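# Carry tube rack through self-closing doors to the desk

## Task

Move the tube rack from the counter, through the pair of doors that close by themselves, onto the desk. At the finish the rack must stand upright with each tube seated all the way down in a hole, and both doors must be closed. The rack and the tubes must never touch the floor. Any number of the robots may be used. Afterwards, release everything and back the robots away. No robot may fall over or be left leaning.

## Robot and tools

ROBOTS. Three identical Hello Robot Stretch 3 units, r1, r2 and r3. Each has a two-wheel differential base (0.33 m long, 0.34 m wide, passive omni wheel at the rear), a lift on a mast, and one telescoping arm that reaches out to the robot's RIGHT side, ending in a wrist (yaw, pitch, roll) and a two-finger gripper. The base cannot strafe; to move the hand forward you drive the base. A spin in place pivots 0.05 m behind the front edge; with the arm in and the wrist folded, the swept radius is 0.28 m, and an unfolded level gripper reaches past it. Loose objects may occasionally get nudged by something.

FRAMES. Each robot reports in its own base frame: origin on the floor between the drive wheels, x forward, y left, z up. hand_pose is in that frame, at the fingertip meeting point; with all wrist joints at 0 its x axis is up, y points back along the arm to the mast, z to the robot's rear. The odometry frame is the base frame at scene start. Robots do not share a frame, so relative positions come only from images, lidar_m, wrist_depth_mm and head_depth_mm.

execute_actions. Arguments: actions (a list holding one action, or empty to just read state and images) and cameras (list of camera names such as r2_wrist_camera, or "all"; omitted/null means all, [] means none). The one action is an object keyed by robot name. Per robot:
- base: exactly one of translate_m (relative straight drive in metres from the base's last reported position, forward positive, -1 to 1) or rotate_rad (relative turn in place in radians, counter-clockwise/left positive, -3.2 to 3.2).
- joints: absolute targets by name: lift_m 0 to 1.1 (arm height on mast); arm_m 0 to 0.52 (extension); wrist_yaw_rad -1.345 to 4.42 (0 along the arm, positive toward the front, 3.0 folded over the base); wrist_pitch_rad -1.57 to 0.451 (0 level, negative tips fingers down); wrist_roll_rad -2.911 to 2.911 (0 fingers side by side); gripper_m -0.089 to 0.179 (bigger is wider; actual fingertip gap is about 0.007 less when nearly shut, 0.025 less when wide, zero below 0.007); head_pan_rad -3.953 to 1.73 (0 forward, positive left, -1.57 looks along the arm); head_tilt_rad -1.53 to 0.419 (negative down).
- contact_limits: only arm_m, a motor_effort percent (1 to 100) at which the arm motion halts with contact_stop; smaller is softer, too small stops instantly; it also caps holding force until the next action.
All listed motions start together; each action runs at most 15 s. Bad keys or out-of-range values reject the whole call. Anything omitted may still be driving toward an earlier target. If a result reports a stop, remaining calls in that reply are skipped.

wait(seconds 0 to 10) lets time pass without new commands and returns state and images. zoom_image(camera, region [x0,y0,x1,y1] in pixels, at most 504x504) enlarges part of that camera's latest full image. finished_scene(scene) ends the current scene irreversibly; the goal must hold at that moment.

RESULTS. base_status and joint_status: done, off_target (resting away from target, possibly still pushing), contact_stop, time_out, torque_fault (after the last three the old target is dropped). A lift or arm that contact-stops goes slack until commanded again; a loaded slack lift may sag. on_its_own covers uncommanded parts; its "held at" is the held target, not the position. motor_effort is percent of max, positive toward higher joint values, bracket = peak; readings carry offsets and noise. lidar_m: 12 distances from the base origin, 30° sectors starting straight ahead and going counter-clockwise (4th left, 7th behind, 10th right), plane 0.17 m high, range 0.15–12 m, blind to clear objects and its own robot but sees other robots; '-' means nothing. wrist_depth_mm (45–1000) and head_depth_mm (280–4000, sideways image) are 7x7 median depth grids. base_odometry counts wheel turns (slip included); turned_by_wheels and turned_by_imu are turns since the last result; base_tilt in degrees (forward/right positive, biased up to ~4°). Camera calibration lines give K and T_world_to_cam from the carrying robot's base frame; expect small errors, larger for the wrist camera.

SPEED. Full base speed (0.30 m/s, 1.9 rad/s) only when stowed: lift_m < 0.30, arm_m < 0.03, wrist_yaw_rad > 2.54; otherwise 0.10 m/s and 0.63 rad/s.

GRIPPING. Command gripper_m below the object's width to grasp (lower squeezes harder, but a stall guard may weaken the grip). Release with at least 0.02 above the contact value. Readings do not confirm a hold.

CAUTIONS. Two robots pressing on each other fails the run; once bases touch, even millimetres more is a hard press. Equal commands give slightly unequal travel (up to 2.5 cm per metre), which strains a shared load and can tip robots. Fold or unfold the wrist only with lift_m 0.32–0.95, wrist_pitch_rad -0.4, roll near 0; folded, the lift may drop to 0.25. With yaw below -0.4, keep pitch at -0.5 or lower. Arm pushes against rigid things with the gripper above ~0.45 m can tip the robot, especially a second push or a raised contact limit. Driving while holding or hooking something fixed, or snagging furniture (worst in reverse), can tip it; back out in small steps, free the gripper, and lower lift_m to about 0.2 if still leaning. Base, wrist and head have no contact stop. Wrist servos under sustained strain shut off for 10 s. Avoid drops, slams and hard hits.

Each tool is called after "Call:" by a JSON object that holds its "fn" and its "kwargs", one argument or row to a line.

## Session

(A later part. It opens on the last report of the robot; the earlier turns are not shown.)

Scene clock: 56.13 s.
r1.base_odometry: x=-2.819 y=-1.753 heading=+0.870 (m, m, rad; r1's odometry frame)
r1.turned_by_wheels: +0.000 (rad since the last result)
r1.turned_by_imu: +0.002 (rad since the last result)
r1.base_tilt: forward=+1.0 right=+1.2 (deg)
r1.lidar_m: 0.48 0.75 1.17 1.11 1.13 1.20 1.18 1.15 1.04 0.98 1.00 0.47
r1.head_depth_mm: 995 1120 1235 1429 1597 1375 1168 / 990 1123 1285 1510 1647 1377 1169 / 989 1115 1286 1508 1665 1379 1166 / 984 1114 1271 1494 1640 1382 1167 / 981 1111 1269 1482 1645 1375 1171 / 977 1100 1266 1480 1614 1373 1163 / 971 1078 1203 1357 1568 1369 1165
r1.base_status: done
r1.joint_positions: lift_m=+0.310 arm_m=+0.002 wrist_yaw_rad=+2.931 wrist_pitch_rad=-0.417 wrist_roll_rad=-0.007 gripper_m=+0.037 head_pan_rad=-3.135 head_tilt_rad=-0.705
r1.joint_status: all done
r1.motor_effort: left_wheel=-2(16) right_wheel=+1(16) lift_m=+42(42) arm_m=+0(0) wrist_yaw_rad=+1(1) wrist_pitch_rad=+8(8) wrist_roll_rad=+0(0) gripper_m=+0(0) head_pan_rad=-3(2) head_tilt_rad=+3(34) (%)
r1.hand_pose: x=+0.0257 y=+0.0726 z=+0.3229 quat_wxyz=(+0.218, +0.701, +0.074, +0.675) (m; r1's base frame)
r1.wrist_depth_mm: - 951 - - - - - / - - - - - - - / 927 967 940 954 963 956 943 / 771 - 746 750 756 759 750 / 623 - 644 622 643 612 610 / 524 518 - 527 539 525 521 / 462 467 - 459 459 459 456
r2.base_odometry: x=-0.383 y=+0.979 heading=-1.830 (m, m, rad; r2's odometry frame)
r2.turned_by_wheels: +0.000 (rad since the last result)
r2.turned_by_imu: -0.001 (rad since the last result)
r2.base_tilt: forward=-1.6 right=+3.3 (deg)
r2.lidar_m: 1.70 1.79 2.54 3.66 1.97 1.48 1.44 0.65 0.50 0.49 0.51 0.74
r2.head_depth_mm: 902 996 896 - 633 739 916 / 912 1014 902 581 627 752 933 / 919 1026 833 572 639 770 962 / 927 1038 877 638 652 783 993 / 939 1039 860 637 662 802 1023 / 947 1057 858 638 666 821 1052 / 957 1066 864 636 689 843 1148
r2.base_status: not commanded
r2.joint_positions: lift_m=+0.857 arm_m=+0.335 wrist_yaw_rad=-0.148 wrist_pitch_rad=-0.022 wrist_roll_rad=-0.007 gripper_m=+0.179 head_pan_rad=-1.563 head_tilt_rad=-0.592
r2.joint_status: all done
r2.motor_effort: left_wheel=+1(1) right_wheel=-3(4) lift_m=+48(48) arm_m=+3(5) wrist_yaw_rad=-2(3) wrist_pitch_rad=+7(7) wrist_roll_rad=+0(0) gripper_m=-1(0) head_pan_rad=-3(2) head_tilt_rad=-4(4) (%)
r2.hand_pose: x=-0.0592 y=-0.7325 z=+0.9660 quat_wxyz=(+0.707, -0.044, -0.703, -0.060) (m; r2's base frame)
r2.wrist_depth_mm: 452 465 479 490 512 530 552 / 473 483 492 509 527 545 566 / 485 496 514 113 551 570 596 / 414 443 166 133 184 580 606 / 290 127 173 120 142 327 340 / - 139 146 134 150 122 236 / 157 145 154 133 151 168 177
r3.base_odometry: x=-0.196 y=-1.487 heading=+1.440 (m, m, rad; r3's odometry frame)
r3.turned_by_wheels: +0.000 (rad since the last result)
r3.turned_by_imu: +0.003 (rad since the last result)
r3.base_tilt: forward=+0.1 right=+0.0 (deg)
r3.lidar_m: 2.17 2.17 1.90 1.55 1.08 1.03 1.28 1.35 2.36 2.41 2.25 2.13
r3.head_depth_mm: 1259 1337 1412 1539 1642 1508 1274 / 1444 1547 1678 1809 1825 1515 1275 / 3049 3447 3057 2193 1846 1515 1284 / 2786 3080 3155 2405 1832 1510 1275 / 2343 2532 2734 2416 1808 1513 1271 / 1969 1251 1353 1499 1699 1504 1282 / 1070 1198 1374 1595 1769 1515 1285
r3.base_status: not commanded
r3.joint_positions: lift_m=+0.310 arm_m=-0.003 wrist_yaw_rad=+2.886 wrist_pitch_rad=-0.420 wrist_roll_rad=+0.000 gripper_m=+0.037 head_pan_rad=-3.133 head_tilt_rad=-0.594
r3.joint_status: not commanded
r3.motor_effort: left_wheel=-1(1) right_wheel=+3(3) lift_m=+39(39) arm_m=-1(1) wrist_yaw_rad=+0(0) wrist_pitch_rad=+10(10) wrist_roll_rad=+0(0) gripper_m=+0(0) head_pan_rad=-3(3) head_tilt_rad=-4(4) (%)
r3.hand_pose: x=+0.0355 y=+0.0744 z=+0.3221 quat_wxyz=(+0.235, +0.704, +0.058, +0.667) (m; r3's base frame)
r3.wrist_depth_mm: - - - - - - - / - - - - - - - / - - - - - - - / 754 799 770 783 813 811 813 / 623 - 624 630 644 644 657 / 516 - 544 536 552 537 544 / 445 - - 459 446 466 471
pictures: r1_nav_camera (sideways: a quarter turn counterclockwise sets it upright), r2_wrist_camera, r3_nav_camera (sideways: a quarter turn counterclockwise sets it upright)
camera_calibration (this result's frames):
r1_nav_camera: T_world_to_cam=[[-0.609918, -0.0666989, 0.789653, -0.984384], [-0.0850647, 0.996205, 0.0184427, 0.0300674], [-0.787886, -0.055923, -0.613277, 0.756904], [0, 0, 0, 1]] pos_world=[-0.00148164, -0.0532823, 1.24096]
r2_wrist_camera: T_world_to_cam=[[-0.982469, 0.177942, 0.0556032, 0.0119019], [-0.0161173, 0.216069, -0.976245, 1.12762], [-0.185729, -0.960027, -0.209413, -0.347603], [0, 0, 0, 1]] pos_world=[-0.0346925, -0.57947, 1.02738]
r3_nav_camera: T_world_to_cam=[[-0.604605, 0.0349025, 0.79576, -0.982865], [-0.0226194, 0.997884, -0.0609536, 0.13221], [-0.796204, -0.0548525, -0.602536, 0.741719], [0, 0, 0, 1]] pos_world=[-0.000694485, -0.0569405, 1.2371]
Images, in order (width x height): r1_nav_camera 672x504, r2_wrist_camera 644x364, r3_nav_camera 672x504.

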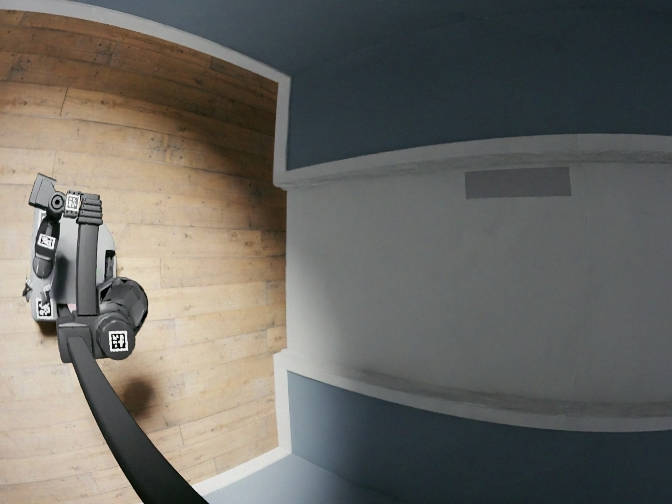

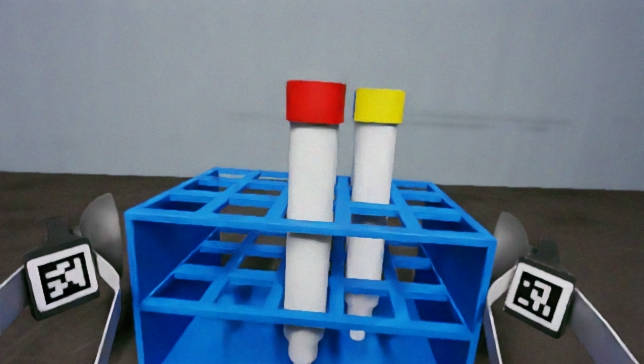

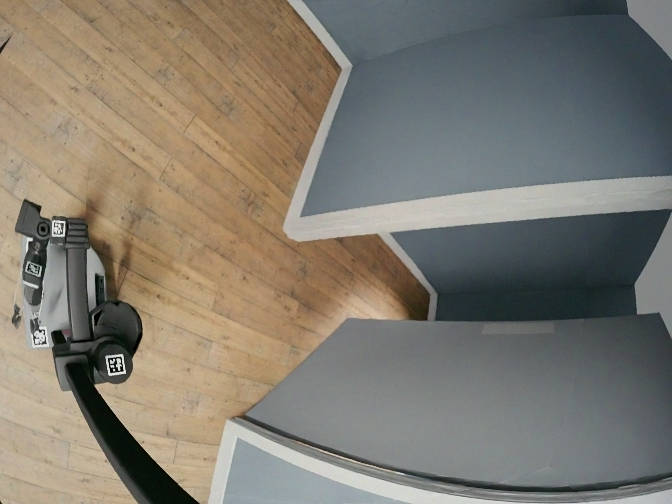

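Call:
{"fn": "execute_actions", "kwargs": {
  "actions": [
    {"r1":{"base":{"rotate_rad":0.08}},"r2":{"joints":{"gripper_m":0.108}}}
  ],
  "cameras": []
}}

Call:
{"fn": "execute_actions", "kwargs": {
  "actions": [
    {"r1":{"base":{"translate_m":-0.75},"joints":{"head_tilt_rad":-1.1}},"r2":{"joints":{"lift_m":0.91}},"r3":{"base":{"translate_m":-0.55},"joints":{"head_tilt_rad":-1.1}}}
  ],
  "cameras": ["r2_wrist_camera"]
}}

Call:
{"fn": "execute_actions", "kwargs": {
  "actions": [
    {"r1":{"base":{"rotate_rad":-0.12}},"r2":{"joints":{"arm_m":0.005}},"r3":{"base":{"rotate_rad":-0.4}}}
  ],
  "cameras": ["r1_nav_camera","r3_nav_camera"]
}}

Call:
{"fn": "execute_actions", "kwargs": {
  "actions": [
    {"r2":{"base":{"rotate_rad":1.5},"joints":{"wrist_yaw_rad":2.3,"head_pan_rad":1.0,"head_tilt_rad":-0.8}}}
  ],
  "cameras": ["r2_nav_camera"]
}}

Scene clock: 58.47 s.
r1.base_odometry: x=-2.819 y=-1.753 heading=+0.950 (m, m, rad; r1's odometry frame)
r1.turned_by_wheels: +0.080 (rad since the last result)
r1.turned_by_imu: +0.079 (rad since the last result)
r1.base_tilt: forward=+0.9 right=+1.2 (deg)
r1.lidar_m: 0.95 1.10 1.15 1.11 1.16 1.20 1.18 1.15 1.01 0.98 1.02 0.95
r1.head_depth_mm: 970 1093 1256 1416 1575 1374 1163 / 978 1103 1251 1469 1623 1368 1166 / 982 1106 1275 1483 1640 1373 1167 / 989 1112 1273 1497 1652 1379 1168 / 986 1116 1283 1490 1680 1370 1173 / 992 1118 1257 1447 1596 1374 1171 / 949 1055 1204 1410 1620 1381 1169
r1.base_status: done
r1.joint_positions: lift_m=+0.310 arm_m=+0.002 wrist_yaw_rad=+2.931 wrist_pitch_rad=-0.417 wrist_roll_rad=-0.007 gripper_m=+0.037 head_pan_rad=-3.135 head_tilt_rad=-0.705
r1.joint_status: not commanded
r1.motor_effort: left_wheel=-3(7) right_wheel=+2(4) lift_m=+42(42) arm_m=+0(0) wrist_yaw_rad=+1(0) wrist_pitch_rad=+8(8) wrist_roll_rad=+1(0) gripper_m=+1(0) head_pan_rad=-2(3) head_tilt_rad=+3(3) (%)
r1.hand_pose: x=+0.0257 y=+0.0726 z=+0.3229 quat_wxyz=(+0.218, +0.701, +0.074, +0.675) (m; r1's base frame)
r1.wrist_depth_mm: - 975 - - - - - / - - - - - - - / 940 974 977 982 968 967 952 / 747 - 751 753 753 754 756 / 623 - 647 618 641 613 621 / 520 527 - 529 538 522 523 / 458 472 - 455 457 461 458
r2.base_odometry: x=-0.383 y=+0.979 heading=-1.830 (m, m, rad; r2's odometry frame)
r2.turned_by_wheels: +0.000 (rad since the last result)
r2.turned_by_imu: +0.000 (rad since the last result)
r2.base_tilt: forward=-1.6 right=+3.3 (deg)
r2.lidar_m: 1.71 1.79 2.53 3.65 1.97 1.48 1.44 0.65 0.50 0.49 0.51 0.74
r2.head_depth_mm: 903 1007 896 - 633 736 913 / 907 1012 852 582 628 749 938 / 919 1016 761 573 637 768 961 / 924 1038 857 636 649 785 994 / 941 1042 852 635 662 803 1017 / 943 1057 863 638 667 824 1044 / 955 1073 863 639 691 841 1146
r2.base_status: not commanded
r2.joint_positions: lift_m=+0.857 arm_m=+0.335 wrist_yaw_rad=-0.148 wrist_pitch_rad=-0.022 wrist_roll_rad=-0.007 gripper_m=+0.109 head_pan_rad=-1.563 head_tilt_rad=-0.592
r2.joint_status: all done
r2.motor_effort: left_wheel=+1(1) right_wheel=-3(3) lift_m=+48(49) arm_m=+3(3) wrist_yaw_rad=-2(3) wrist_pitch_rad=+7(7) wrist_roll_rad=+0(0) gripper_m=-24(100) head_pan_rad=-3(2) head_tilt_rad=-4(4) (%)
r2.hand_pose: x=-0.0592 y=-0.7325 z=+0.9660 quat_wxyz=(+0.707, -0.044, -0.703, -0.060) (m; r2's base frame)
r2.wrist_depth_mm: 453 473 480 489 512 528 548 / 465 484 494 504 527 546 562 / 478 497 517 121 544 566 592 / 418 437 184 138 424 584 599 / 287 139 179 127 136 341 340 / - 152 149 141 145 - 235 / 157 152 160 151 144 174 181
r3.base_odometry: x=-0.196 y=-1.487 heading=+1.440 (m, m, rad; r3's odometry frame)
r3.turned_by_wheels: +0.000 (rad since the last result)
r3.turned_by_imu: +0.001 (rad since the last result)
r3.base_tilt: forward=+0.2 right=+0.0 (deg)
r3.lidar_m: 2.16 2.17 1.90 1.55 1.08 1.03 1.22 1.34 2.36 2.40 2.25 2.12
r3.head_depth_mm: 986 1071 1163 1286 1416 1492 1274 / 1051 1142 1260 1388 1558 1503 1268 / 1124 1226 1368 1519 1686 1512 1270 / 1205 1336 1475 1678 1805 1516 1276 / 1323 2307 2560 2291 1801 1521 1289 / 1977 1253 1351 1503 1699 1525 1291 / 1080 1205 1367 1571 1773 1521 1288
r3.base_status: not commanded
r3.joint_positions: lift_m=+0.310 arm_m=-0.003 wrist_yaw_rad=+2.886 wrist_pitch_rad=-0.420 wrist_roll_rad=+0.000 gripper_m=+0.037 head_pan_rad=-3.133 head_tilt_rad=-0.594
r3.joint_status: not commanded
r3.motor_effort: left_wheel=-1(2) right_wheel=+3(3) lift_m=+39(39) arm_m=-1(2) wrist_yaw_rad=+0(0) wrist_pitch_rad=+10(10) wrist_roll_rad=+0(0) gripper_m=+0(0) head_pan_rad=-2(2) head_tilt_rad=-4(4) (%)
r3.hand_pose: x=+0.0355 y=+0.0744 z=+0.3221 quat_wxyz=(+0.235, +0.704, +0.058, +0.667) (m; r3's base frame)
r3.wrist_depth_mm: - - - - - - - / - - - - - - - / - - - - - - - / 755 788 782 787 806 803 807 / 622 - 629 639 642 647 660 / 515 - 545 536 544 533 542 / 447 - - 454 443 469 467
pictures: none
No camera images: the call's "cameras" was empty. Leave "cameras" out to get every camera's image.

Scene clock: 67.23 s.
r1.base_odometry: x=-3.255 y=-2.363 heading=+0.950 (m, m, rad; r1's odometry frame)
r1.turned_by_wheels: +0.000 (rad since the last result)
r1.turned_by_imu: +0.002 (rad since the last result)
r1.base_tilt: forward=+1.0 right=+1.3 (deg)
r1.lidar_m: 1.87 1.56 1.16 1.12 0.61 0.45 0.44 0.45 0.50 0.97 1.01 1.40
r1.head_depth_mm: 384 466 589 804 1260 1221 1088 / 386 469 596 811 1264 - 1076 / 388 472 601 820 1193 - - / 390 476 605 828 1264 - - / 392 478 611 839 1262 1238 1056 / 395 481 614 850 1267 1217 1069 / 396 483 621 841 1113 1198 1097
r1.base_status: done
r1.joint_positions: lift_m=+0.310 arm_m=+0.002 wrist_yaw_rad=+2.931 wrist_pitch_rad=-0.417 wrist_roll_rad=-0.007 gripper_m=+0.037 head_pan_rad=-3.135 head_tilt_rad=-1.087
r1.joint_status: all done
r1.motor_effort: left_wheel=-3(8) right_wheel=+2(2) lift_m=+42(42) arm_m=-1(0) wrist_yaw_rad=+0(1) wrist_pitch_rad=+8(8) wrist_roll_rad=+1(1) gripper_m=+0(0) head_pan_rad=-2(3) head_tilt_rad=-8(38) (%)
r1.hand_pose: x=+0.0257 y=+0.0726 z=+0.3229 quat_wxyz=(+0.218, +0.701, +0.074, +0.675) (m; r1's base frame)
r1.wrist_depth_mm: - - - - - - - / - - - - - - - / 531 955 962 946 956 949 949 / 558 - 768 752 743 743 753 / 604 - 646 612 645 618 617 / 530 518 - 528 537 528 524 / 458 470 - 462 457 458 455
r2.base_odometry: x=-0.383 y=+0.979 heading=-1.830 (m, m, rad; r2's odometry frame)
r2.turned_by_wheels: +0.000 (rad since the last result)
r2.turned_by_imu: -0.001 (rad since the last result)
r2.base_tilt: forward=-1.6 right=+3.3 (deg)
r2.lidar_m: 1.71 1.79 2.54 3.65 1.97 1.48 1.44 0.65 0.50 0.49 0.51 0.74
r2.head_depth_mm: 902 1002 - 610 618 734 908 / 912 997 - 603 626 751 932 / 921 1009 - 609 638 765 963 / 932 1035 816 635 653 784 993 / 938 1047 857 637 663 805 1020 / 949 1059 860 637 666 822 1050 / 962 1068 863 639 689 845 1149
r2.base_status: not commanded
r2.joint_positions: lift_m=+0.910 arm_m=+0.335 wrist_yaw_rad=-0.148 wrist_pitch_rad=-0.027 wrist_roll_rad=-0.007 gripper_m=+0.115 head_pan_rad=-1.563 head_tilt_rad=-0.592
r2.joint_status: all done
r2.on_its_own: gripper_m is held at +0.114, not at your +0.108, by its stall guard, which is not easing now
r2.motor_effort: left_wheel=+1(1) right_wheel=-3(3) lift_m=+49(52) arm_m=+3(3) wrist_yaw_rad=-3(2) wrist_pitch_rad=+9(9) wrist_roll_rad=+0(0) gripper_m=-21(25) head_pan_rad=-3(3) head_tilt_rad=-4(4) (%)
r2.hand_pose: x=-0.0592 y=-0.7324 z=+1.0175 quat_wxyz=(+0.707, -0.042, -0.703, -0.062) (m; r2's base frame)
r2.wrist_depth_mm: 453 464 476 495 504 526 542 / 464 478 493 508 526 551 566 / 482 497 511 140 548 575 591 / 502 510 518 145 570 590 619 / 406 140 184 128 137 483 489 / - 153 150 143 146 - 337 / 225 158 160 152 144 246 259
r3.base_odometry: x=-0.268 y=-2.032 heading=+1.439 (m, m, rad; r3's odometry frame)
r3.turned_by_wheels: +0.000 (rad since the last result)
r3.turned_by_imu: +0.004 (rad since the last result)
r3.base_tilt: forward=+0.1 right=+0.0 (deg)
r3.lidar_m: 2.67 2.63 2.14 0.80 0.63 0.59 0.61 0.76 1.61 2.16 2.78 2.62
r3.head_depth_mm: 552 647 784 992 1288 1237 1111 / 575 681 835 1077 1311 - 1100 / 602 721 893 1176 1351 - - / 634 764 959 1286 1338 - - / 667 811 1040 1391 1322 1262 - / 704 867 1109 1398 1323 1229 - / 735 873 1073 1419 1311 1207 1121
r3.base_status: done
r3.joint_positions: lift_m=+0.310 arm_m=-0.003 wrist_yaw_rad=+2.886 wrist_pitch_rad=-0.420 wrist_roll_rad=+0.000 gripper_m=+0.037 head_pan_rad=-3.133 head_tilt_rad=-1.087
r3.joint_status: all done
r3.motor_effort: left_wheel=-2(6) right_wheel=+3(5) lift_m=+38(38) arm_m=-1(1) wrist_yaw_rad=-1(0) wrist_pitch_rad=+10(10) wrist_roll_rad=+0(0) gripper_m=+0(0) head_pan_rad=-3(3) head_tilt_rad=-8(42) (%)
r3.hand_pose: x=+0.0355 y=+0.0744 z=+0.3221 quat_wxyz=(+0.235, +0.704, +0.058, +0.667) (m; r3's base frame)
r3.wrist_depth_mm: - 724 - - - - - / - 771 - - - - - / - 821 - - - - - / 590 767 783 792 822 818 812 / 604 - 636 632 640 644 657 / 523 - 538 526 547 544 551 / 449 - - 462 446 467 465
pictures: r2_wrist_camera
camera_calibration (this result's frames):
r2_wrist_camera: T_world_to_cam=[[-0.982508, 0.177671, 0.0557757, 0.00864706], [-0.0152986, 0.221492, -0.975042, 1.18069], [-0.185591, -0.95884, -0.214899, -0.330197], [0, 0, 0, 1]] pos_world=[-0.0347226, -0.579656, 1.07979]
Images, in order (width x height): r2_wrist_camera 644x364.

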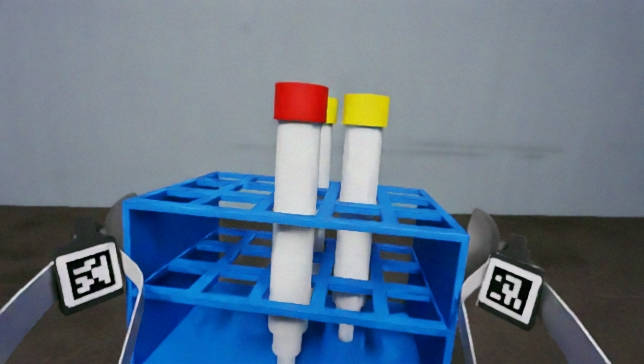

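Scene clock: 70.87 s.
r1.base_odometry: x=-3.255 y=-2.363 heading=+0.830 (m, m, rad; r1's odometry frame)
r1.turned_by_wheels: -0.120 (rad since the last result)
r1.turned_by_imu: -0.121 (rad since the last result)
r1.base_tilt: forward=+1.0 right=+1.3 (deg)
r1.lidar_m: 1.87 1.78 1.21 1.12 0.62 0.47 0.43 0.44 0.50 0.97 0.98 1.25
r1.head_depth_mm: 401 492 629 881 1264 1225 1091 / 398 485 620 863 1282 - 1067 / 395 482 614 846 1237 - - / 391 477 607 833 1264 - - / 388 472 596 818 1269 1248 1064 / 385 467 591 803 1252 1221 1064 / 381 461 583 787 1068 1197 1095
r1.base_status: done
r1.joint_positions: lift_m=+0.310 arm_m=+0.002 wrist_yaw_rad=+2.931 wrist_pitch_rad=-0.417 wrist_roll_rad=-0.007 gripper_m=+0.037 head_pan_rad=-3.135 head_tilt_rad=-1.087
r1.joint_status: not commanded
r1.motor_effort: left_wheel=+2(4) right_wheel=-2(5) lift_m=+42(41) arm_m=-1(0) wrist_yaw_rad=+1(1) wrist_pitch_rad=+8(8) wrist_roll_rad=+1(0) gripper_m=+0(0) head_pan_rad=-3(3) head_tilt_rad=-8(7) (%)
r1.hand_pose: x=+0.0257 y=+0.0726 z=+0.3229 quat_wxyz=(+0.218, +0.701, +0.074, +0.675) (m; r1's base frame)
r1.wrist_depth_mm: - 939 - - - - - / - - - - - - - / 670 976 968 958 973 954 960 / 666 - 751 754 743 754 741 / 595 - 647 619 638 621 617 / 531 520 - 529 539 525 524 / 456 473 - 456 456 455 453
r2.base_odometry: x=-0.383 y=+0.979 heading=-1.830 (m, m, rad; r2's odometry frame)
r2.turned_by_wheels: +0.000 (rad since the last result)
r2.turned_by_imu: +0.000 (rad since the last result)
r2.base_tilt: forward=-1.6 right=+3.2 (deg)
r2.lidar_m: 1.71 1.79 2.54 3.67 1.97 1.48 1.44 0.65 0.50 0.49 0.51 0.74
r2.head_depth_mm: 901 998 852 590 612 - - / 912 1009 853 408 - - - / 922 1028 854 466 476 - - / 938 1031 859 660 649 784 993 / 939 1044 861 636 662 805 1025 / 953 1055 859 637 669 825 1051 / 958 1070 865 638 691 841 1140
r2.base_status: not commanded
r2.joint_positions: lift_m=+0.910 arm_m=+0.005 wrist_yaw_rad=-0.149 wrist_pitch_rad=-0.028 wrist_roll_rad=-0.007 gripper_m=+0.115 head_pan_rad=-1.563 head_tilt_rad=-0.592
r2.joint_status: all done
r2.on_its_own: gripper_m is held at +0.114, not at your +0.108, by its stall guard, which is not easing now
r2.motor_effort: left_wheel=+1(1) right_wheel=-3(3) lift_m=+49(49) arm_m=-4(4) wrist_yaw_rad=-2(2) wrist_pitch_rad=+9(9) wrist_roll_rad=+0(0) gripper_m=-21(21) head_pan_rad=-2(3) head_tilt_rad=-4(4) (%)
r2.hand_pose: x=-0.0593 y=-0.4029 z=+1.0173 quat_wxyz=(+0.707, -0.042, -0.703, -0.063) (m; r2's base frame)
r2.wrist_depth_mm: 736 755 779 795 825 840 901 / 757 769 808 823 856 877 941 / 791 804 822 140 908 921 963 / 593 621 546 145 736 817 883 / 408 139 184 128 138 494 490 / - 153 150 143 146 - 339 / 235 159 160 152 144 278 288
r3.base_odometry: x=-0.268 y=-2.032 heading=+1.040 (m, m, rad; r3's odometry frame)
r3.turned_by_wheels: -0.400 (rad since the last result)
r3.turned_by_imu: -0.394 (rad since the last result)
r3.base_tilt: forward=+0.1 right=+0.1 (deg)
r3.lidar_m: 2.61 2.76 2.63 1.69 0.69 0.61 0.59 0.62 0.77 2.12 2.24 2.69
r3.head_depth_mm: 570 684 862 1158 1324 1251 1114 / 571 690 867 1164 1325 - 1095 / 573 693 875 1173 1347 - - / 577 694 873 1181 1338 - - / 577 695 877 1186 1324 - - / 579 701 885 1199 1317 1229 - / 581 700 888 1205 1317 1206 1126
r3.base_status: done
r3.joint_positions: lift_m=+0.310 arm_m=-0.003 wrist_yaw_rad=+2.886 wrist_pitch_rad=-0.420 wrist_roll_rad=+0.000 gripper_m=+0.037 head_pan_rad=-3.133 head_tilt_rad=-1.087
r3.joint_status: not commanded
r3.motor_effort: left_wheel=+2(4) right_wheel=-3(7) lift_m=+39(38) arm_m=-1(2) wrist_yaw_rad=+0(0) wrist_pitch_rad=+10(10) wrist_roll_rad=+0(0) gripper_m=+0(0) head_pan_rad=-3(3) head_tilt_rad=-8(8) (%)
r3.hand_pose: x=+0.0355 y=+0.0744 z=+0.3221 quat_wxyz=(+0.235, +0.704, +0.058, +0.667) (m; r3's base frame)
r3.wrist_depth_mm: - - - - - - - / - - - - - - - / - - - - - - - / 717 803 778 806 785 825 828 / 624 - 624 632 637 651 651 / 518 - 542 533 550 533 543 / 443 - - 457 445 464 468
pictures: r1_nav_camera (sideways: a quarter turn counterclockwise sets it upright), r3_nav_camera (sideways: a quarter turn counterclockwise sets it upright)
camera_calibration (this result's frames):
r1_nav_camera: T_world_to_cam=[[-0.86031, -0.0684567, 0.505154, -0.612145], [-0.0863161, 0.996196, -0.0120009, 0.0697108], [-0.50241, -0.0539274, -0.862946, 1.07983], [0, 0, 0, 1]] pos_world=[0.021902, -0.0531185, 1.2419]
r3_nav_camera: T_world_to_cam=[[-0.909124, 0.0324721, 0.415259, -0.485241], [0.00804807, 0.99814, -0.0604323, 0.131304], [-0.416449, -0.0515984, -0.907694, 1.13619], [0, 0, 0, 1]] pos_world=[0.0309646, -0.0566778, 1.24075]
Images, in order (width x height): r1_nav_camera 672x504, r3_nav_camera 672x504.

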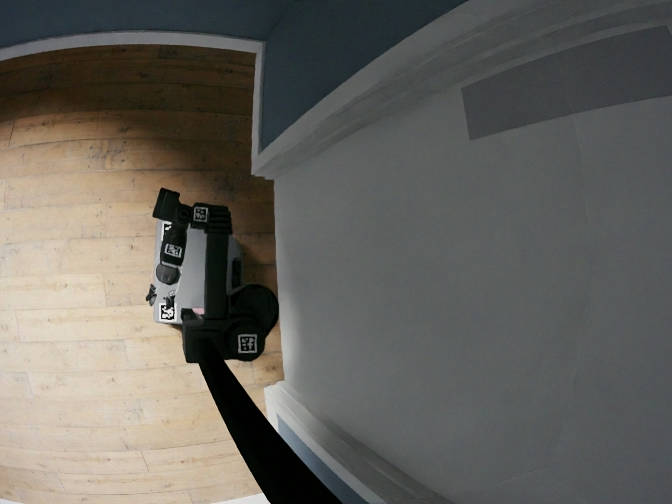

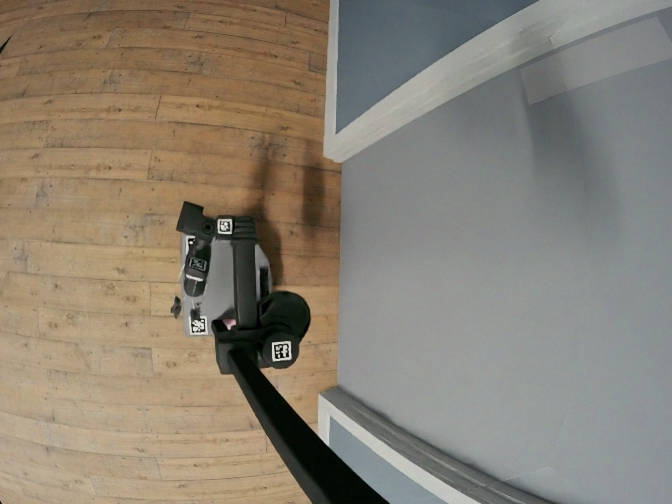

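Scene clock: 74.20 s.
r1.base_odometry: x=-3.255 y=-2.363 heading=+0.830 (m, m, rad; r1's odometry frame)
r1.turned_by_wheels: +0.000 (rad since the last result)
r1.turned_by_imu: -0.001 (rad since the last result)
r1.base_tilt: forward=+0.8 right=+1.3 (deg)
r1.lidar_m: 1.87 1.77 1.20 1.12 0.62 0.47 0.44 0.44 0.50 0.96 0.98 1.25
r1.head_depth_mm: 401 491 628 878 1261 1227 1088 / 398 486 622 864 1281 - 1074 / 395 482 614 845 1250 - - / 391 477 606 833 1271 - - / 389 472 598 817 1267 1235 1060 / 385 466 592 804 1256 1224 1065 / 382 462 582 789 1070 1197 1091
r1.base_status: not commanded
r1.joint_positions: lift_m=+0.310 arm_m=+0.002 wrist_yaw_rad=+2.931 wrist_pitch_rad=-0.417 wrist_roll_rad=-0.007 gripper_m=+0.037 head_pan_rad=-3.135 head_tilt_rad=-1.087
r1.joint_status: not commanded
r1.motor_effort: left_wheel=+0(1) right_wheel=-3(2) lift_m=+42(42) arm_m=+0(0) wrist_yaw_rad=+1(0) wrist_pitch_rad=+8(8) wrist_roll_rad=+1(1) gripper_m=+0(0) head_pan_rad=-2(2) head_tilt_rad=-8(7) (%)
r1.hand_pose: x=+0.0257 y=+0.0726 z=+0.3229 quat_wxyz=(+0.218, +0.701, +0.074, +0.675) (m; r1's base frame)
r1.wrist_depth_mm: - 944 - - - - - / - - - - - - - / 658 964 955 959 965 968 935 / 666 - 765 752 750 751 761 / 596 - 650 617 648 611 618 / 530 523 - 527 543 521 527 / 459 474 - 455 455 456 457
r2.base_odometry: x=-0.383 y=+0.979 heading=-0.330 (m, m, rad; r2's odometry frame)
r2.turned_by_wheels: +1.500 (rad since the last result)
r2.turned_by_imu: +1.516 (rad since the last result)
r2.base_tilt: forward=-1.6 right=+3.2 (deg)
r2.lidar_m: 3.66 2.11 1.51 1.45 0.70 0.51 0.49 0.50 0.68 1.71 1.76 2.37
r2.head_depth_mm: 1848 2211 2053 1718 1454 1299 - / 1720 1997 2070 1712 1458 1299 - / 1601 1832 2029 1732 1455 1283 1111 / 1507 1727 1952 1721 1473 1282 1137 / 1425 1619 1871 1717 1464 1277 1139 / 1346 1510 1752 1738 1475 1287 1136 / 1272 1420 1630 1731 1475 1281 1139
r2.base_status: done
r2.joint_positions: lift_m=+0.910 arm_m=+0.005 wrist_yaw_rad=+2.297 wrist_pitch_rad=-0.028 wrist_roll_rad=-0.007 gripper_m=+0.115 head_pan_rad=+0.993 head_tilt_rad=-0.790
r2.joint_status: all done
r2.on_its_own: gripper_m is held at +0.114, not at your +0.108, by its stall guard, which is not easing now
r2.motor_effort: left_wheel=-2(7) right_wheel=+3(6) lift_m=+49(50) arm_m=-4(4) wrist_yaw_rad=+3(4) wrist_pitch_rad=+9(9) wrist_roll_rad=+0(0) gripper_m=-20(21) head_pan_rad=+3(38) head_tilt_rad=-5(22) (%)
r2.hand_pose: x=+0.1696 y=+0.0195 z=+1.0173 quat_wxyz=(+0.300, +0.647, -0.279, +0.643) (m; r2's base frame)
r2.wrist_depth_mm: - - - - - - - / - - - - - - - / - - - 140 - - - / - - - 145 - - - / - 139 184 129 137 - - / - 153 147 145 146 - - / - 159 160 152 143 - -
r3.base_odometry: x=-0.268 y=-2.032 heading=+1.040 (m, m, rad; r3's odometry frame)
r3.turned_by_wheels: +0.000 (rad since the last result)
r3.turned_by_imu: +0.001 (rad since the last result)
r3.base_tilt: forward=+0.1 right=+0.0 (deg)
r3.lidar_m: 2.61 2.77 2.63 1.69 0.69 0.60 0.59 0.62 0.77 2.12 2.24 2.68
r3.head_depth_mm: 569 688 864 1160 1332 1246 1106 / 572 690 869 1167 1334 - 1096 / 574 695 870 1168 1343 - - / 575 693 870 1176 1339 - - / 576 698 878 1181 1329 - - / 578 698 880 1187 1324 1226 - / 580 703 883 1194 1316 1208 1120
r3.base_status: not commanded
r3.joint_positions: lift_m=+0.310 arm_m=-0.003 wrist_yaw_rad=+2.886 wrist_pitch_rad=-0.420 wrist_roll_rad=+0.000 gripper_m=+0.037 head_pan_rad=-3.133 head_tilt_rad=-1.087
r3.joint_status: not commanded
r3.motor_effort: left_wheel=+1(1) right_wheel=-3(3) lift_m=+38(38) arm_m=-1(1) wrist_yaw_rad=+0(0) wrist_pitch_rad=+10(11) wrist_roll_rad=+0(0) gripper_m=+0(0) head_pan_rad=-3(4) head_tilt_rad=-8(8) (%)
r3.hand_pose: x=+0.0355 y=+0.0744 z=+0.3221 quat_wxyz=(+0.235, +0.704, +0.058, +0.667) (m; r3's base frame)
r3.wrist_depth_mm: - - - - - - - / - - - - - - - / - - - - - - - / 719 782 772 778 803 809 843 / 617 - 626 640 646 661 652 / 519 - 550 525 551 545 541 / 447 - - 455 451 463 467
pictures: r2_nav_camera (sideways: a quarter turn counterclockwise sets it upright)
camera_calibration (this result's frames):
r2_nav_camera: T_world_to_cam=[[0.402101, 0.564008, 0.721256, -0.900833], [0.817595, -0.575767, -0.00557181, 0.0557614], [0.412132, 0.591935, -0.692647, 0.856663], [0, 0, 0, 1]] pos_world=[-0.036423, 0.0330936, 1.24341]
Images, in order (width x height): r2_nav_camera 672x504.

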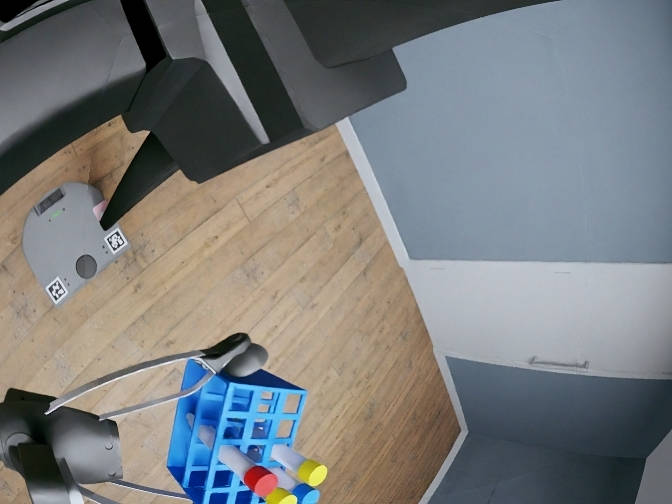

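Call:
{"fn": "execute_actions", "kwargs": {
  "actions": [
    {"r1":{"base":{"rotate_rad":0.13}},"r2":{"base":{"translate_m":1.0},"joints":{"lift_m":0.8}},"r3":{"base":{"rotate_rad":0.25}}}
  ],
  "cameras": []
}}

Call:
{"fn": "execute_actions", "kwargs": {
  "actions": [
    {"r1":{"base":{"translate_m":-0.75}},"r2":{"base":{"translate_m":1.0}},"r3":{"base":{"translate_m":-0.25}}}
  ],
  "cameras": ["r1_nav_camera"]
}}

Call:
{"fn": "execute_actions", "kwargs": {
  "actions": [
    {"r1":{"base":{"rotate_rad":-0.95}},"r2":{"base":{"rotate_rad":2.2},"joints":{"head_pan_rad":0,"head_tilt_rad":-0.9}},"r3":{"base":{"rotate_rad":-0.2}}}
  ],
  "cameras": []
}}

Call:
{"fn": "execute_actions", "kwargs": {
  "actions": [
    {"r1":{"base":{"translate_m":-0.5}}}
  ],
  "cameras": ["r1_nav_camera","r2_nav_camera","r3_nav_camera"]
}}

Scene clock: 86.90 s.
r1.base_odometry: x=-3.255 y=-2.363 heading=+0.960 (m, m, rad; r1's odometry frame)
r1.turned_by_wheels: +0.130 (rad since the last result)
r1.turned_by_imu: +0.127 (rad since the last result)
r1.base_tilt: forward=+0.9 right=+1.2 (deg)
r1.lidar_m: 1.87 1.55 1.16 1.12 0.60 0.45 0.43 0.45 0.50 0.96 1.01 1.41
r1.head_depth_mm: 383 463 586 799 1245 1230 1086 / 386 468 594 809 1257 - 1077 / 389 470 598 820 1196 - - / 390 475 605 825 1263 - - / 393 478 611 843 1274 1239 1064 / 395 481 616 852 1273 1211 1064 / 397 485 624 833 1103 1191 1094
r1.base_status: done
r1.joint_positions: lift_m=+0.310 arm_m=+0.002 wrist_yaw_rad=+2.931 wrist_pitch_rad=-0.417 wrist_roll_rad=-0.007 gripper_m=+0.037 head_pan_rad=-3.135 head_tilt_rad=-1.087
r1.joint_status: not commanded
r1.motor_effort: left_wheel=-3(6) right_wheel=+2(4) lift_m=+42(42) arm_m=+0(0) wrist_yaw_rad=+0(1) wrist_pitch_rad=+8(8) wrist_roll_rad=+1(0) gripper_m=+1(0) head_pan_rad=-2(2) head_tilt_rad=-8(8) (%)
r1.hand_pose: x=+0.0257 y=+0.0726 z=+0.3229 quat_wxyz=(+0.218, +0.701, +0.074, +0.675) (m; r1's base frame)
r1.wrist_depth_mm: - - - - - - - / - - - - - - - / 521 969 937 960 964 946 952 / 557 - 754 749 752 761 761 / 600 - 646 621 645 621 617 / 533 515 - 528 539 524 525 / 457 476 - 454 459 463 461
r2.base_odometry: x=+0.563 y=+0.655 heading=-0.330 (m, m, rad; r2's odometry frame)
r2.turned_by_wheels: +0.000 (rad since the last result)
r2.turned_by_imu: +0.004 (rad since the last result)
r2.base_tilt: forward=-1.6 right=+3.2 (deg)
r2.lidar_m: 2.66 2.12 1.54 1.46 1.52 1.55 1.49 1.55 1.76 1.68 1.73 2.34
r2.head_depth_mm: 1854 2197 2053 1702 1452 1270 335 / 1734 2031 2056 1714 1461 1272 353 / 1621 1874 2031 1704 1461 1272 1149 / 1540 1744 1973 1723 1456 1277 1128 / 1443 1645 1922 1709 1466 1284 1138 / 1364 1543 1766 1725 1463 1286 1138 / 1296 1440 1665 1735 1464 1282 1152
r2.base_status: done
r2.joint_positions: lift_m=+0.800 arm_m=+0.005 wrist_yaw_rad=+2.297 wrist_pitch_rad=-0.028 wrist_roll_rad=-0.007 gripper_m=+0.115 head_pan_rad=+0.993 head_tilt_rad=-0.790
r2.joint_status: all done
r2.on_its_own: gripper_m is held at +0.114, not at your +0.108, by its stall guard, which is not easing now
r2.motor_effort: left_wheel=-3(5) right_wheel=+4(8) lift_m=+41(42) arm_m=-4(3) wrist_yaw_rad=+2(3) wrist_pitch_rad=+9(9) wrist_roll_rad=+0(0) gripper_m=-21(21) head_pan_rad=+3(3) head_tilt_rad=-5(5) (%)
r2.hand_pose: x=+0.1696 y=+0.0195 z=+0.9075 quat_wxyz=(+0.300, +0.647, -0.279, +0.643) (m; r2's base frame)
r2.wrist_depth_mm: - - - - - - - / - - - - - - - / - - - 139 - - - / - - - 145 - - - / - 140 183 129 138 - - / - 153 147 145 146 - - / - 159 161 152 143 - -
r3.base_odometry: x=-0.268 y=-2.032 heading=+1.289 (m, m, rad; r3's odometry frame)
r3.turned_by_wheels: +0.250 (rad since the last result)
r3.turned_by_imu: +0.251 (rad since the last result)
r3.base_tilt: forward=+0.1 right=+0.0 (deg)
r3.lidar_m: 2.62 2.63 2.15 0.98 0.67 0.59 0.59 0.70 1.13 2.12 2.53 2.62
r3.head_depth_mm: 548 651 799 1030 1301 1252 1115 / 562 670 831 1086 1333 - 1101 / 583 693 870 1150 1353 - - / 598 720 913 1222 1341 - - / 616 748 952 1303 1328 - - / 639 781 1002 1394 1323 1228 - / 658 811 1051 1356 1325 1210 1127
r3.base_status: done
r3.joint_positions: lift_m=+0.310 arm_m=-0.003 wrist_yaw_rad=+2.886 wrist_pitch_rad=-0.420 wrist_roll_rad=+0.000 gripper_m=+0.037 head_pan_rad=-3.133 head_tilt_rad=-1.087
r3.joint_status: not commanded
r3.motor_effort: left_wheel=-1(5) right_wheel=+3(8) lift_m=+40(38) arm_m=-1(1) wrist_yaw_rad=+0(0) wrist_pitch_rad=+10(10) wrist_roll_rad=+0(0) gripper_m=+0(0) head_pan_rad=-1(3) head_tilt_rad=-9(8) (%)
r3.hand_pose: x=+0.0355 y=+0.0744 z=+0.3221 quat_wxyz=(+0.235, +0.704, +0.058, +0.667) (m; r3's base frame)
r3.wrist_depth_mm: - 899 - - - - - / - 966 - - - - - / - 977 - - - - - / 614 787 788 797 801 811 810 / 621 - 634 632 643 645 649 / 521 - 542 536 545 538 546 / 449 - - 460 443 464 468
pictures: none
No camera images: the call's "cameras" was empty. Leave "cameras" out to get every camera's image.

Scene clock: 98.27 s.
r1.base_odometry: x=-3.685 y=-2.977 heading=+0.960 (m, m, rad; r1's odometry frame)
r1.turned_by_wheels: +0.000 (rad since the last result)
r1.turned_by_imu: +0.005 (rad since the last result)
r1.base_tilt: forward=+0.9 right=+1.3 (deg)
r1.lidar_m: 2.61 1.57 0.36 0.25 0.23 0.24 0.31 2.71 2.03 0.93 0.43 0.47
r1.head_depth_mm: - 294 330 389 474 572 849 / 293 328 390 475 601 - 1073 / 327 388 475 611 777 - 1059 / 2305 1893 1592 1446 1318 - 1067 / 2308 1656 1555 1477 1323 1237 1058 / 2194 1947 1654 1478 1323 1219 1068 / 2326 1963 1685 1486 1332 1201 1091
r1.base_status: done
r1.joint_positions: lift_m=+0.310 arm_m=+0.002 wrist_yaw_rad=+2.931 wrist_pitch_rad=-0.416 wrist_roll_rad=-0.007 gripper_m=+0.037 head_pan_rad=-3.135 head_tilt_rad=-1.091
r1.joint_status: not commanded
r1.motor_effort: left_wheel=-7(61) right_wheel=-11(42) lift_m=+41(42) arm_m=+0(0) wrist_yaw_rad=+0(2) wrist_pitch_rad=+8(8) wrist_roll_rad=+0(0) gripper_m=+1(0) head_pan_rad=-2(3) head_tilt_rad=-5(8) (%)
r1.hand_pose: x=+0.0258 y=+0.0727 z=+0.3230 quat_wxyz=(+0.218, +0.701, +0.074, +0.675) (m; r1's base frame)
r1.wrist_depth_mm: - 243 288 365 502 - - / - 262 305 397 558 - - / - 282 328 432 649 947 973 / 233 - 353 477 693 744 742 / 251 - 366 498 648 618 615 / 265 296 - 509 542 530 526 / 277 316 - 459 457 453 458
r2.base_odometry: x=+1.509 y=+0.330 heading=-0.330 (m, m, rad; r2's odometry frame)
r2.turned_by_wheels: +0.000 (rad since the last result)
r2.turned_by_imu: +0.004 (rad since the last result)
r2.base_tilt: forward=-1.6 right=+3.2 (deg)
r2.lidar_m: 1.66 1.71 1.55 1.23 1.23 2.08 2.49 2.40 1.73 1.66 1.72 1.73
r2.head_depth_mm: 1866 2110 2055 1707 1458 1268 335 / 1745 2048 2057 1734 1457 1273 353 / 1633 1905 2057 1712 1464 1270 1150 / 1535 1773 1991 1716 1464 1272 1131 / 1438 1655 1901 1736 1469 1280 1133 / 1376 1548 1790 1725 1465 1279 1134 / 1295 1468 1656 1732 1482 1286 1156
r2.base_status: done
r2.joint_positions: lift_m=+0.800 arm_m=+0.005 wrist_yaw_rad=+2.297 wrist_pitch_rad=-0.028 wrist_roll_rad=-0.007 gripper_m=+0.115 head_pan_rad=+0.993 head_tilt_rad=-0.790
r2.joint_status: not commanded
r2.on_its_own: gripper_m is held at +0.114, not at your +0.108, by its stall guard, which is not easing now
r2.motor_effort: left_wheel=-3(3) right_wheel=+3(8) lift_m=+41(40) arm_m=-4(4) wrist_yaw_rad=+2(2) wrist_pitch_rad=+9(9) wrist_roll_rad=+0(0) gripper_m=-21(22) head_pan_rad=+3(3) head_tilt_rad=-5(5) (%)
r2.hand_pose: x=+0.1696 y=+0.0195 z=+0.9075 quat_wxyz=(+0.300, +0.647, -0.279, +0.643) (m; r2's base frame)
r2.wrist_depth_mm: - - - - - - - / - - - - - - - / - - - 140 - - - / - - - 145 - - - / - 139 183 129 138 - - / - 153 147 145 146 - - / - 159 160 152 144 - -
r3.base_odometry: x=-0.338 y=-2.273 heading=+1.289 (m, m, rad; r3's odometry frame)
r3.turned_by_wheels: +0.000 (rad since the last result)
r3.turned_by_imu: +0.004 (rad since the last result)
r3.base_tilt: forward=+0.1 right=+0.0 (deg)
r3.lidar_m: 2.86 2.83 2.26 0.61 0.40 0.35 0.35 0.42 0.59 2.05 2.43 2.86
r3.head_depth_mm: 314 372 458 591 827 1189 1114 / 324 386 475 623 883 - 1096 / 333 399 498 660 903 - - / 344 414 522 701 1021 - - / 354 430 547 748 1187 - - / 366 448 574 800 1273 1223 - / 377 467 605 863 1267 1205 1122
r3.base_status: done
r3.joint_positions: lift_m=+0.310 arm_m=-0.003 wrist_yaw_rad=+2.886 wrist_pitch_rad=-0.420 wrist_roll_rad=+0.000 gripper_m=+0.037 head_pan_rad=-3.133 head_tilt_rad=-1.087
r3.joint_status: not commanded
r3.motor_effort: left_wheel=-2(6) right_wheel=+3(7) lift_m=+39(39) arm_m=-2(1) wrist_yaw_rad=+0(0) wrist_pitch_rad=+10(10) wrist_roll_rad=+1(0) gripper_m=+1(0) head_pan_rad=-4(4) head_tilt_rad=-8(8) (%)
r3.hand_pose: x=+0.0355 y=+0.0744 z=+0.3221 quat_wxyz=(+0.235, +0.704, +0.058, +0.667) (m; r3's base frame)
r3.wrist_depth_mm: - 534 935 - - - - / - 576 997 - - - - / - 612 933 - - - - / 409 691 752 804 784 817 828 / 426 - 625 649 644 651 669 / 445 - 548 534 548 541 537 / 435 - - 456 448 465 467
pictures: r1_nav_camera (sideways: a quarter turn counterclockwise sets it upright)
camera_calibration (this result's frames):
r1_nav_camera: T_world_to_cam=[[-0.862485, -0.0681335, 0.501476, -0.60734], [-0.0858734, 0.99623, -0.0123394, 0.0701487], [-0.498744, -0.053706, -0.865084, 1.08259], [0, 0, 0, 1]] pos_world=[0.0221371, -0.053123, 1.24196]
Images, in order (width x height): r1_nav_camera 672x504.

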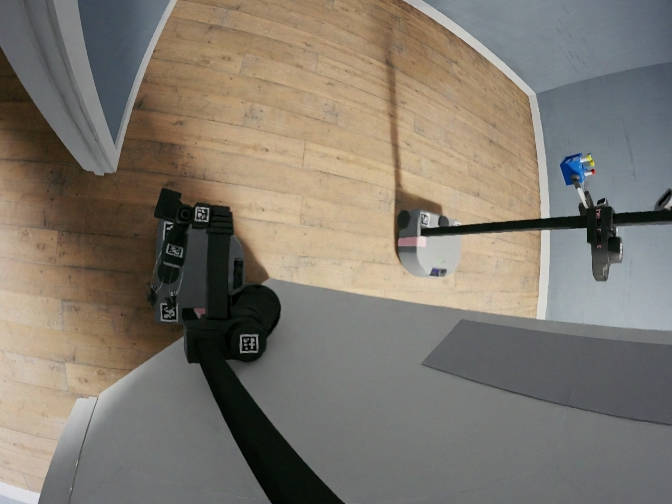

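Scene clock: 102.70 s.
r1.base_odometry: x=-3.685 y=-2.977 heading=+0.010 (m, m, rad; r1's odometry frame)
r1.turned_by_wheels: -0.950 (rad since the last result)
r1.turned_by_imu: -0.930 (rad since the last result)
r1.base_tilt: forward=+1.0 right=+1.3 (deg)
r1.lidar_m: 0.42 1.60 2.61 0.68 0.35 0.28 0.27 0.30 1.21 2.44 1.98 0.67
r1.head_depth_mm: - 290 341 458 694 1082 1081 / - 295 350 473 718 - 1075 / - 299 359 489 699 - 1062 / - 300 368 508 781 - 1061 / - 304 378 526 861 1226 1065 / - 308 388 548 922 1210 1066 / - 309 400 569 1294 1202 1091
r1.base_status: done
r1.joint_positions: lift_m=+0.310 arm_m=+0.002 wrist_yaw_rad=+2.931 wrist_pitch_rad=-0.416 wrist_roll_rad=-0.007 gripper_m=+0.037 head_pan_rad=-3.135 head_tilt_rad=-1.091
r1.joint_status: not commanded
r1.on_its_own: right_wheel is at rest, and its effort (-22) is outside its rest range (-18 to +18)
r1.motor_effort: left_wheel=-8(10) right_wheel=-22(26) lift_m=+41(41) arm_m=+0(0) wrist_yaw_rad=+1(0) wrist_pitch_rad=+8(8) wrist_roll_rad=+1(0) gripper_m=+1(1) head_pan_rad=-2(3) head_tilt_rad=-5(5) (%)
r1.hand_pose: x=+0.0258 y=+0.0727 z=+0.3230 quat_wxyz=(+0.218, +0.701, +0.074, +0.675) (m; r1's base frame)
r1.wrist_depth_mm: - - - - - - - / - - - - - - - / 378 970 977 967 959 938 945 / 390 - 750 746 754 754 749 / 398 - 645 622 642 620 621 / 393 493 - 528 542 532 528 / 378 469 - 460 459 455 455
r2.base_odometry: x=+1.509 y=+0.330 heading=+1.870 (m, m, rad; r2's odometry frame)
r2.turned_by_wheels: +2.200 (rad since the last result)
r2.turned_by_imu: +2.224 (rad since the last result)
r2.base_tilt: forward=-1.6 right=+3.2 (deg)
r2.lidar_m: 0.85 2.34 2.49 2.18 1.69 1.66 1.78 1.68 1.66 1.77 1.51 1.22
r2.head_depth_mm: 2710 1280 1542 1517 1378 1224 1126 / 793 1085 1536 1525 1401 1208 1121 / 1619 1852 1803 1521 1370 396 1108 / 1748 2038 1855 1569 365 339 1097 / 1928 2133 1838 1590 1374 358 1068 / 2085 2228 1860 1603 1395 1215 1098 / 2346 2279 1862 1582 1400 1245 1114
r2.base_status: done
r2.joint_positions: lift_m=+0.800 arm_m=+0.005 wrist_yaw_rad=+2.297 wrist_pitch_rad=-0.028 wrist_roll_rad=-0.007 gripper_m=+0.115 head_pan_rad=+0.007 head_tilt_rad=-0.889
r2.joint_status: all done
r2.on_its_own: gripper_m is held at +0.114, not at your +0.108, by its stall guard, which is not easing now
r2.motor_effort: left_wheel=-3(6) right_wheel=+3(8) lift_m=+40(40) arm_m=-4(4) wrist_yaw_rad=+2(2) wrist_pitch_rad=+9(9) wrist_roll_rad=+0(0) gripper_m=-22(21) head_pan_rad=-3(37) head_tilt_rad=-7(16) (%)
r2.hand_pose: x=+0.1696 y=+0.0195 z=+0.9075 quat_wxyz=(+0.300, +0.647, -0.279, +0.643) (m; r2's base frame)
r2.wrist_depth_mm: - - - - - - - / - - - - - - - / - - - 140 - - - / - - - 145 - - - / - 139 183 129 137 - - / - 153 147 145 146 - 914 / - 159 160 153 144 - -
r3.base_odometry: x=-0.338 y=-2.273 heading=+1.089 (m, m, rad; r3's odometry frame)
r3.turned_by_wheels: -0.200 (rad since the last result)
r3.turned_by_imu: -0.196 (rad since the last result)
r3.base_tilt: forward=+0.1 right=+0.0 (deg)
r3.lidar_m: 2.85 3.06 2.26 0.79 0.46 0.36 0.35 0.38 0.56 1.85 2.20 2.90
r3.head_depth_mm: 322 387 483 642 961 1240 1120 / 324 390 488 653 977 - 1098 / 328 395 497 663 941 - - / 330 399 503 675 972 - - / 334 402 507 687 1059 - - / 335 407 515 700 1088 1229 - / 339 411 521 713 1126 1207 1120
r3.base_status: done
r3.joint_positions: lift_m=+0.310 arm_m=-0.003 wrist_yaw_rad=+2.886 wrist_pitch_rad=-0.420 wrist_roll_rad=+0.000 gripper_m=+0.037 head_pan_rad=-3.133 head_tilt_rad=-1.087
r3.joint_status: not commanded
r3.motor_effort: left_wheel=+2(6) right_wheel=-3(8) lift_m=+39(38) arm_m=-1(1) wrist_yaw_rad=+0(0) wrist_pitch_rad=+10(10) wrist_roll_rad=+0(0) gripper_m=+1(0) head_pan_rad=-3(3) head_tilt_rad=-9(8) (%)
r3.hand_pose: x=+0.0355 y=+0.0744 z=+0.3221 quat_wxyz=(+0.235, +0.704, +0.058, +0.667) (m; r3's base frame)
r3.wrist_depth_mm: - 801 - - - - - / - 830 - - - - - / - 887 - - - - - / 490 776 775 792 803 819 829 / 516 - 623 627 646 643 663 / 505 - 548 531 545 539 541 / 448 - - 461 454 463 468
pictures: none
No camera images: the call's "cameras" was empty. Leave "cameras" out to get every camera's image.

Scene clock: 108.73 s.
r1.base_odometry: x=-4.185 y=-2.982 heading=+0.011 (m, m, rad; r1's odometry frame)
r1.turned_by_wheels: +0.000 (rad since the last result)
r1.turned_by_imu: +0.033 (rad since the last result)
r1.base_tilt: forward=+1.0 right=+1.4 (deg)
r1.lidar_m: 0.90 2.34 0.40 0.26 0.24 0.24 0.30 2.56 2.55 1.09 2.34 1.35
r1.head_depth_mm: - 291 323 386 479 584 926 / 288 316 376 463 596 - 1075 / 309 365 450 582 755 - 1063 / 366 450 583 1411 1295 - 1063 / 2321 1954 1676 1487 1322 1234 1061 / 2315 1937 1682 1482 1326 1218 1066 / 2339 1950 1690 1497 1333 1202 1096
r1.base_status: translate_m off_target (by the wheels' count: -0.4996 of -0.5000)
r1.joint_positions: lift_m=+0.310 arm_m=+0.002 wrist_yaw_rad=+2.931 wrist_pitch_rad=-0.416 wrist_roll_rad=-0.007 gripper_m=+0.037 head_pan_rad=-3.135 head_tilt_rad=-1.091
r1.joint_status: not commanded
r1.on_its_own: left_wheel is at rest, and its effort (-38) is outside its rest range (-18 to +18); right_wheel is at rest, and its effort (-48) is outside its rest range (-18 to +18)
r1.motor_effort: left_wheel=-38(40) right_wheel=-48(57) lift_m=+41(41) arm_m=+0(0) wrist_yaw_rad=+0(0) wrist_pitch_rad=+8(8) wrist_roll_rad=+0(0) gripper_m=+0(0) head_pan_rad=-2(3) head_tilt_rad=-5(5) (%)
r1.hand_pose: x=+0.0257 y=+0.0728 z=+0.3231 quat_wxyz=(+0.218, +0.701, +0.074, +0.675) (m; r1's base frame)
r1.wrist_depth_mm: - 257 308 403 - - - / - 274 326 435 - - - / - 293 349 475 928 935 971 / 239 - 372 529 756 748 749 / 257 - 383 551 637 626 623 / 271 299 - 531 539 525 524 / 278 322 - 460 454 456 457
r2.base_odometry: x=+1.509 y=+0.330 heading=+1.870 (m, m, rad; r2's odometry frame)
r2.turned_by_wheels: +0.000 (rad since the last result)
r2.turned_by_imu: +0.000 (rad since the last result)
r2.base_tilt: forward=-1.6 right=+3.2 (deg)
r2.lidar_m: 1.10 1.17 2.49 2.17 1.69 1.67 1.78 1.68 1.66 1.77 1.51 1.47
r2.head_depth_mm: 2712 2171 1825 1561 1373 1233 1127 / 2550 2136 1839 1591 1406 1212 1127 / 1434 1681 1773 1571 1365 395 1111 / 1271 1446 1506 1482 365 339 1096 / 1187 1271 1560 1517 1368 357 1065 / 1099 1265 1462 1584 1391 1224 1095 / 1031 1272 1854 1586 1396 1238 1119
r2.base_status: not commanded
r2.joint_positions: lift_m=+0.800 arm_m=+0.005 wrist_yaw_rad=+2.297 wrist_pitch_rad=-0.028 wrist_roll_rad=-0.007 gripper_m=+0.115 head_pan_rad=+0.007 head_tilt_rad=-0.889
r2.joint_status: not commanded
r2.on_its_own: gripper_m is held at +0.114, not at your +0.108, by its stall guard, which is not easing now
r2.motor_effort: left_wheel=-3(3) right_wheel=+3(3) lift_m=+40(40) arm_m=-4(4) wrist_yaw_rad=+3(2) wrist_pitch_rad=+9(9) wrist_roll_rad=+0(0) gripper_m=-22(22) head_pan_rad=-2(3) head_tilt_rad=-5(5) (%)
r2.hand_pose: x=+0.1696 y=+0.0195 z=+0.9075 quat_wxyz=(+0.300, +0.647, -0.279, +0.643) (m; r2's base frame)
r2.wrist_depth_mm: - - - - - - - / - - - - - - - / - - - 140 - - - / - - - 145 - - - / - 139 183 129 138 - - / - 153 147 145 147 - - / - 158 160 152 143 - -
r3.base_odometry: x=-0.338 y=-2.273 heading=+1.089 (m, m, rad; r3's odometry frame)
r3.turned_by_wheels: +0.000 (rad since the last result)
r3.turned_by_imu: +0.002 (rad since the last result)
r3.base_tilt: forward=+0.1 right=+0.0 (deg)
r3.lidar_m: 2.85 3.07 2.26 0.79 0.46 0.36 0.35 0.38 0.56 1.84 2.20 2.88
r3.head_depth_mm: 322 387 484 642 962 1243 1113 / 325 391 489 653 982 - 1106 / 328 395 496 665 936 - - / 331 398 503 677 971 - - / 333 402 509 687 1064 - - / 336 407 515 698 1090 1225 - / 339 411 519 711 1117 1203 1131
r3.base_status: not commanded
r3.joint_positions: lift_m=+0.310 arm_m=-0.003 wrist_yaw_rad=+2.886 wrist_pitch_rad=-0.420 wrist_roll_rad=+0.000 gripper_m=+0.037 head_pan_rad=-3.133 head_tilt_rad=-1.087
r3.joint_status: not commanded
r3.motor_effort: left_wheel=+2(3) right_wheel=-4(3) lift_m=+38(39) arm_m=-1(2) wrist_yaw_rad=+0(0) wrist_pitch_rad=+10(10) wrist_roll_rad=+0(0) gripper_m=+0(0) head_pan_rad=-4(3) head_tilt_rad=-8(8) (%)
r3.hand_pose: x=+0.0355 y=+0.0744 z=+0.3221 quat_wxyz=(+0.235, +0.704, +0.058, +0.667) (m; r3's base frame)
r3.wrist_depth_mm: - 789 - - - - - / - 857 - - - - - / - 871 - - - - - / 486 763 784 804 791 801 806 / 508 - 630 633 646 649 657 / 501 - 542 536 554 539 545 / 448 - - 458 446 462 472
pictures: r1_nav_camera (sideways: a quarter turn counterclockwise sets it upright), r2_nav_camera (sideways: a quarter turn counterclockwise sets it upright), r3_nav_camera (sideways: a quarter turn counterclockwise sets it upright)
camera_calibration (this result's frames):
r1_nav_camera: T_world_to_cam=[[-0.862484, -0.068128, 0.501477, -0.607343], [-0.0858671, 0.99623, -0.0123392, 0.0701485], [-0.498746, -0.0537028, -0.865083, 1.08259], [0, 0, 0, 1]] pos_world=[0.0221366, -0.0531231, 1.24196]
r2_nav_camera: T_world_to_cam=[[0.759841, -0.0232948, 0.649691, -0.809759], [-0.0289016, -0.99958, -0.00203849, 0.0563246], [0.649466, -0.0172282, -0.760196, 0.943063], [0, 0, 0, 1]] pos_world=[0.00442832, 0.0536851, 1.24312]
r3_nav_camera: T_world_to_cam=[[-0.909212, 0.0324796, 0.415065, -0.484987], [0.00807004, 0.99814, -0.0604288, 0.1313], [-0.416255, -0.051593, -0.907783, 1.1363], [0, 0, 0, 1]] pos_world=[0.0309771, -0.0566779, 1.24075]
Images, in order (width x height): r1_nav_camera 672x504, r2_nav_camera 672x504, r3_nav_camera 672x504.

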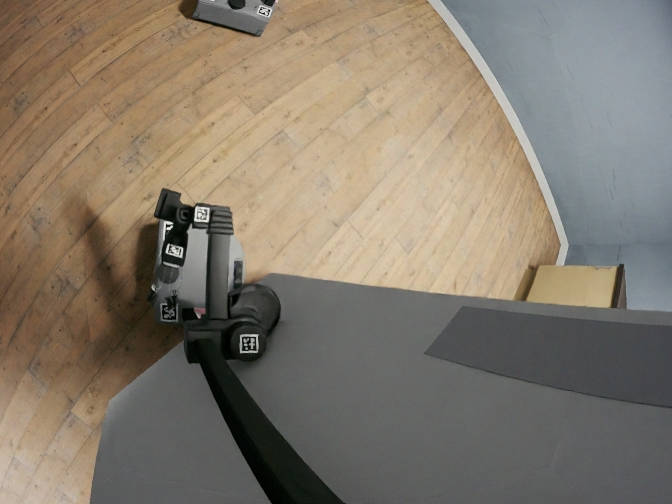

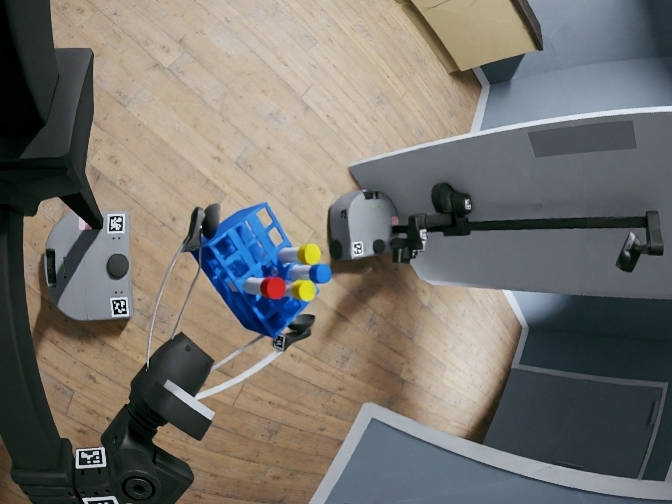

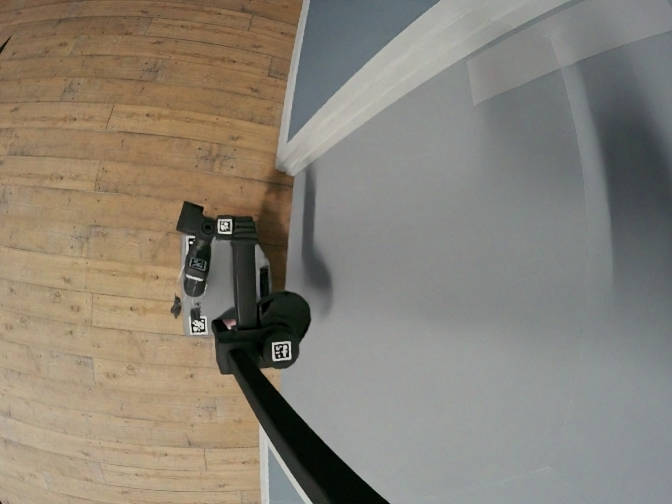

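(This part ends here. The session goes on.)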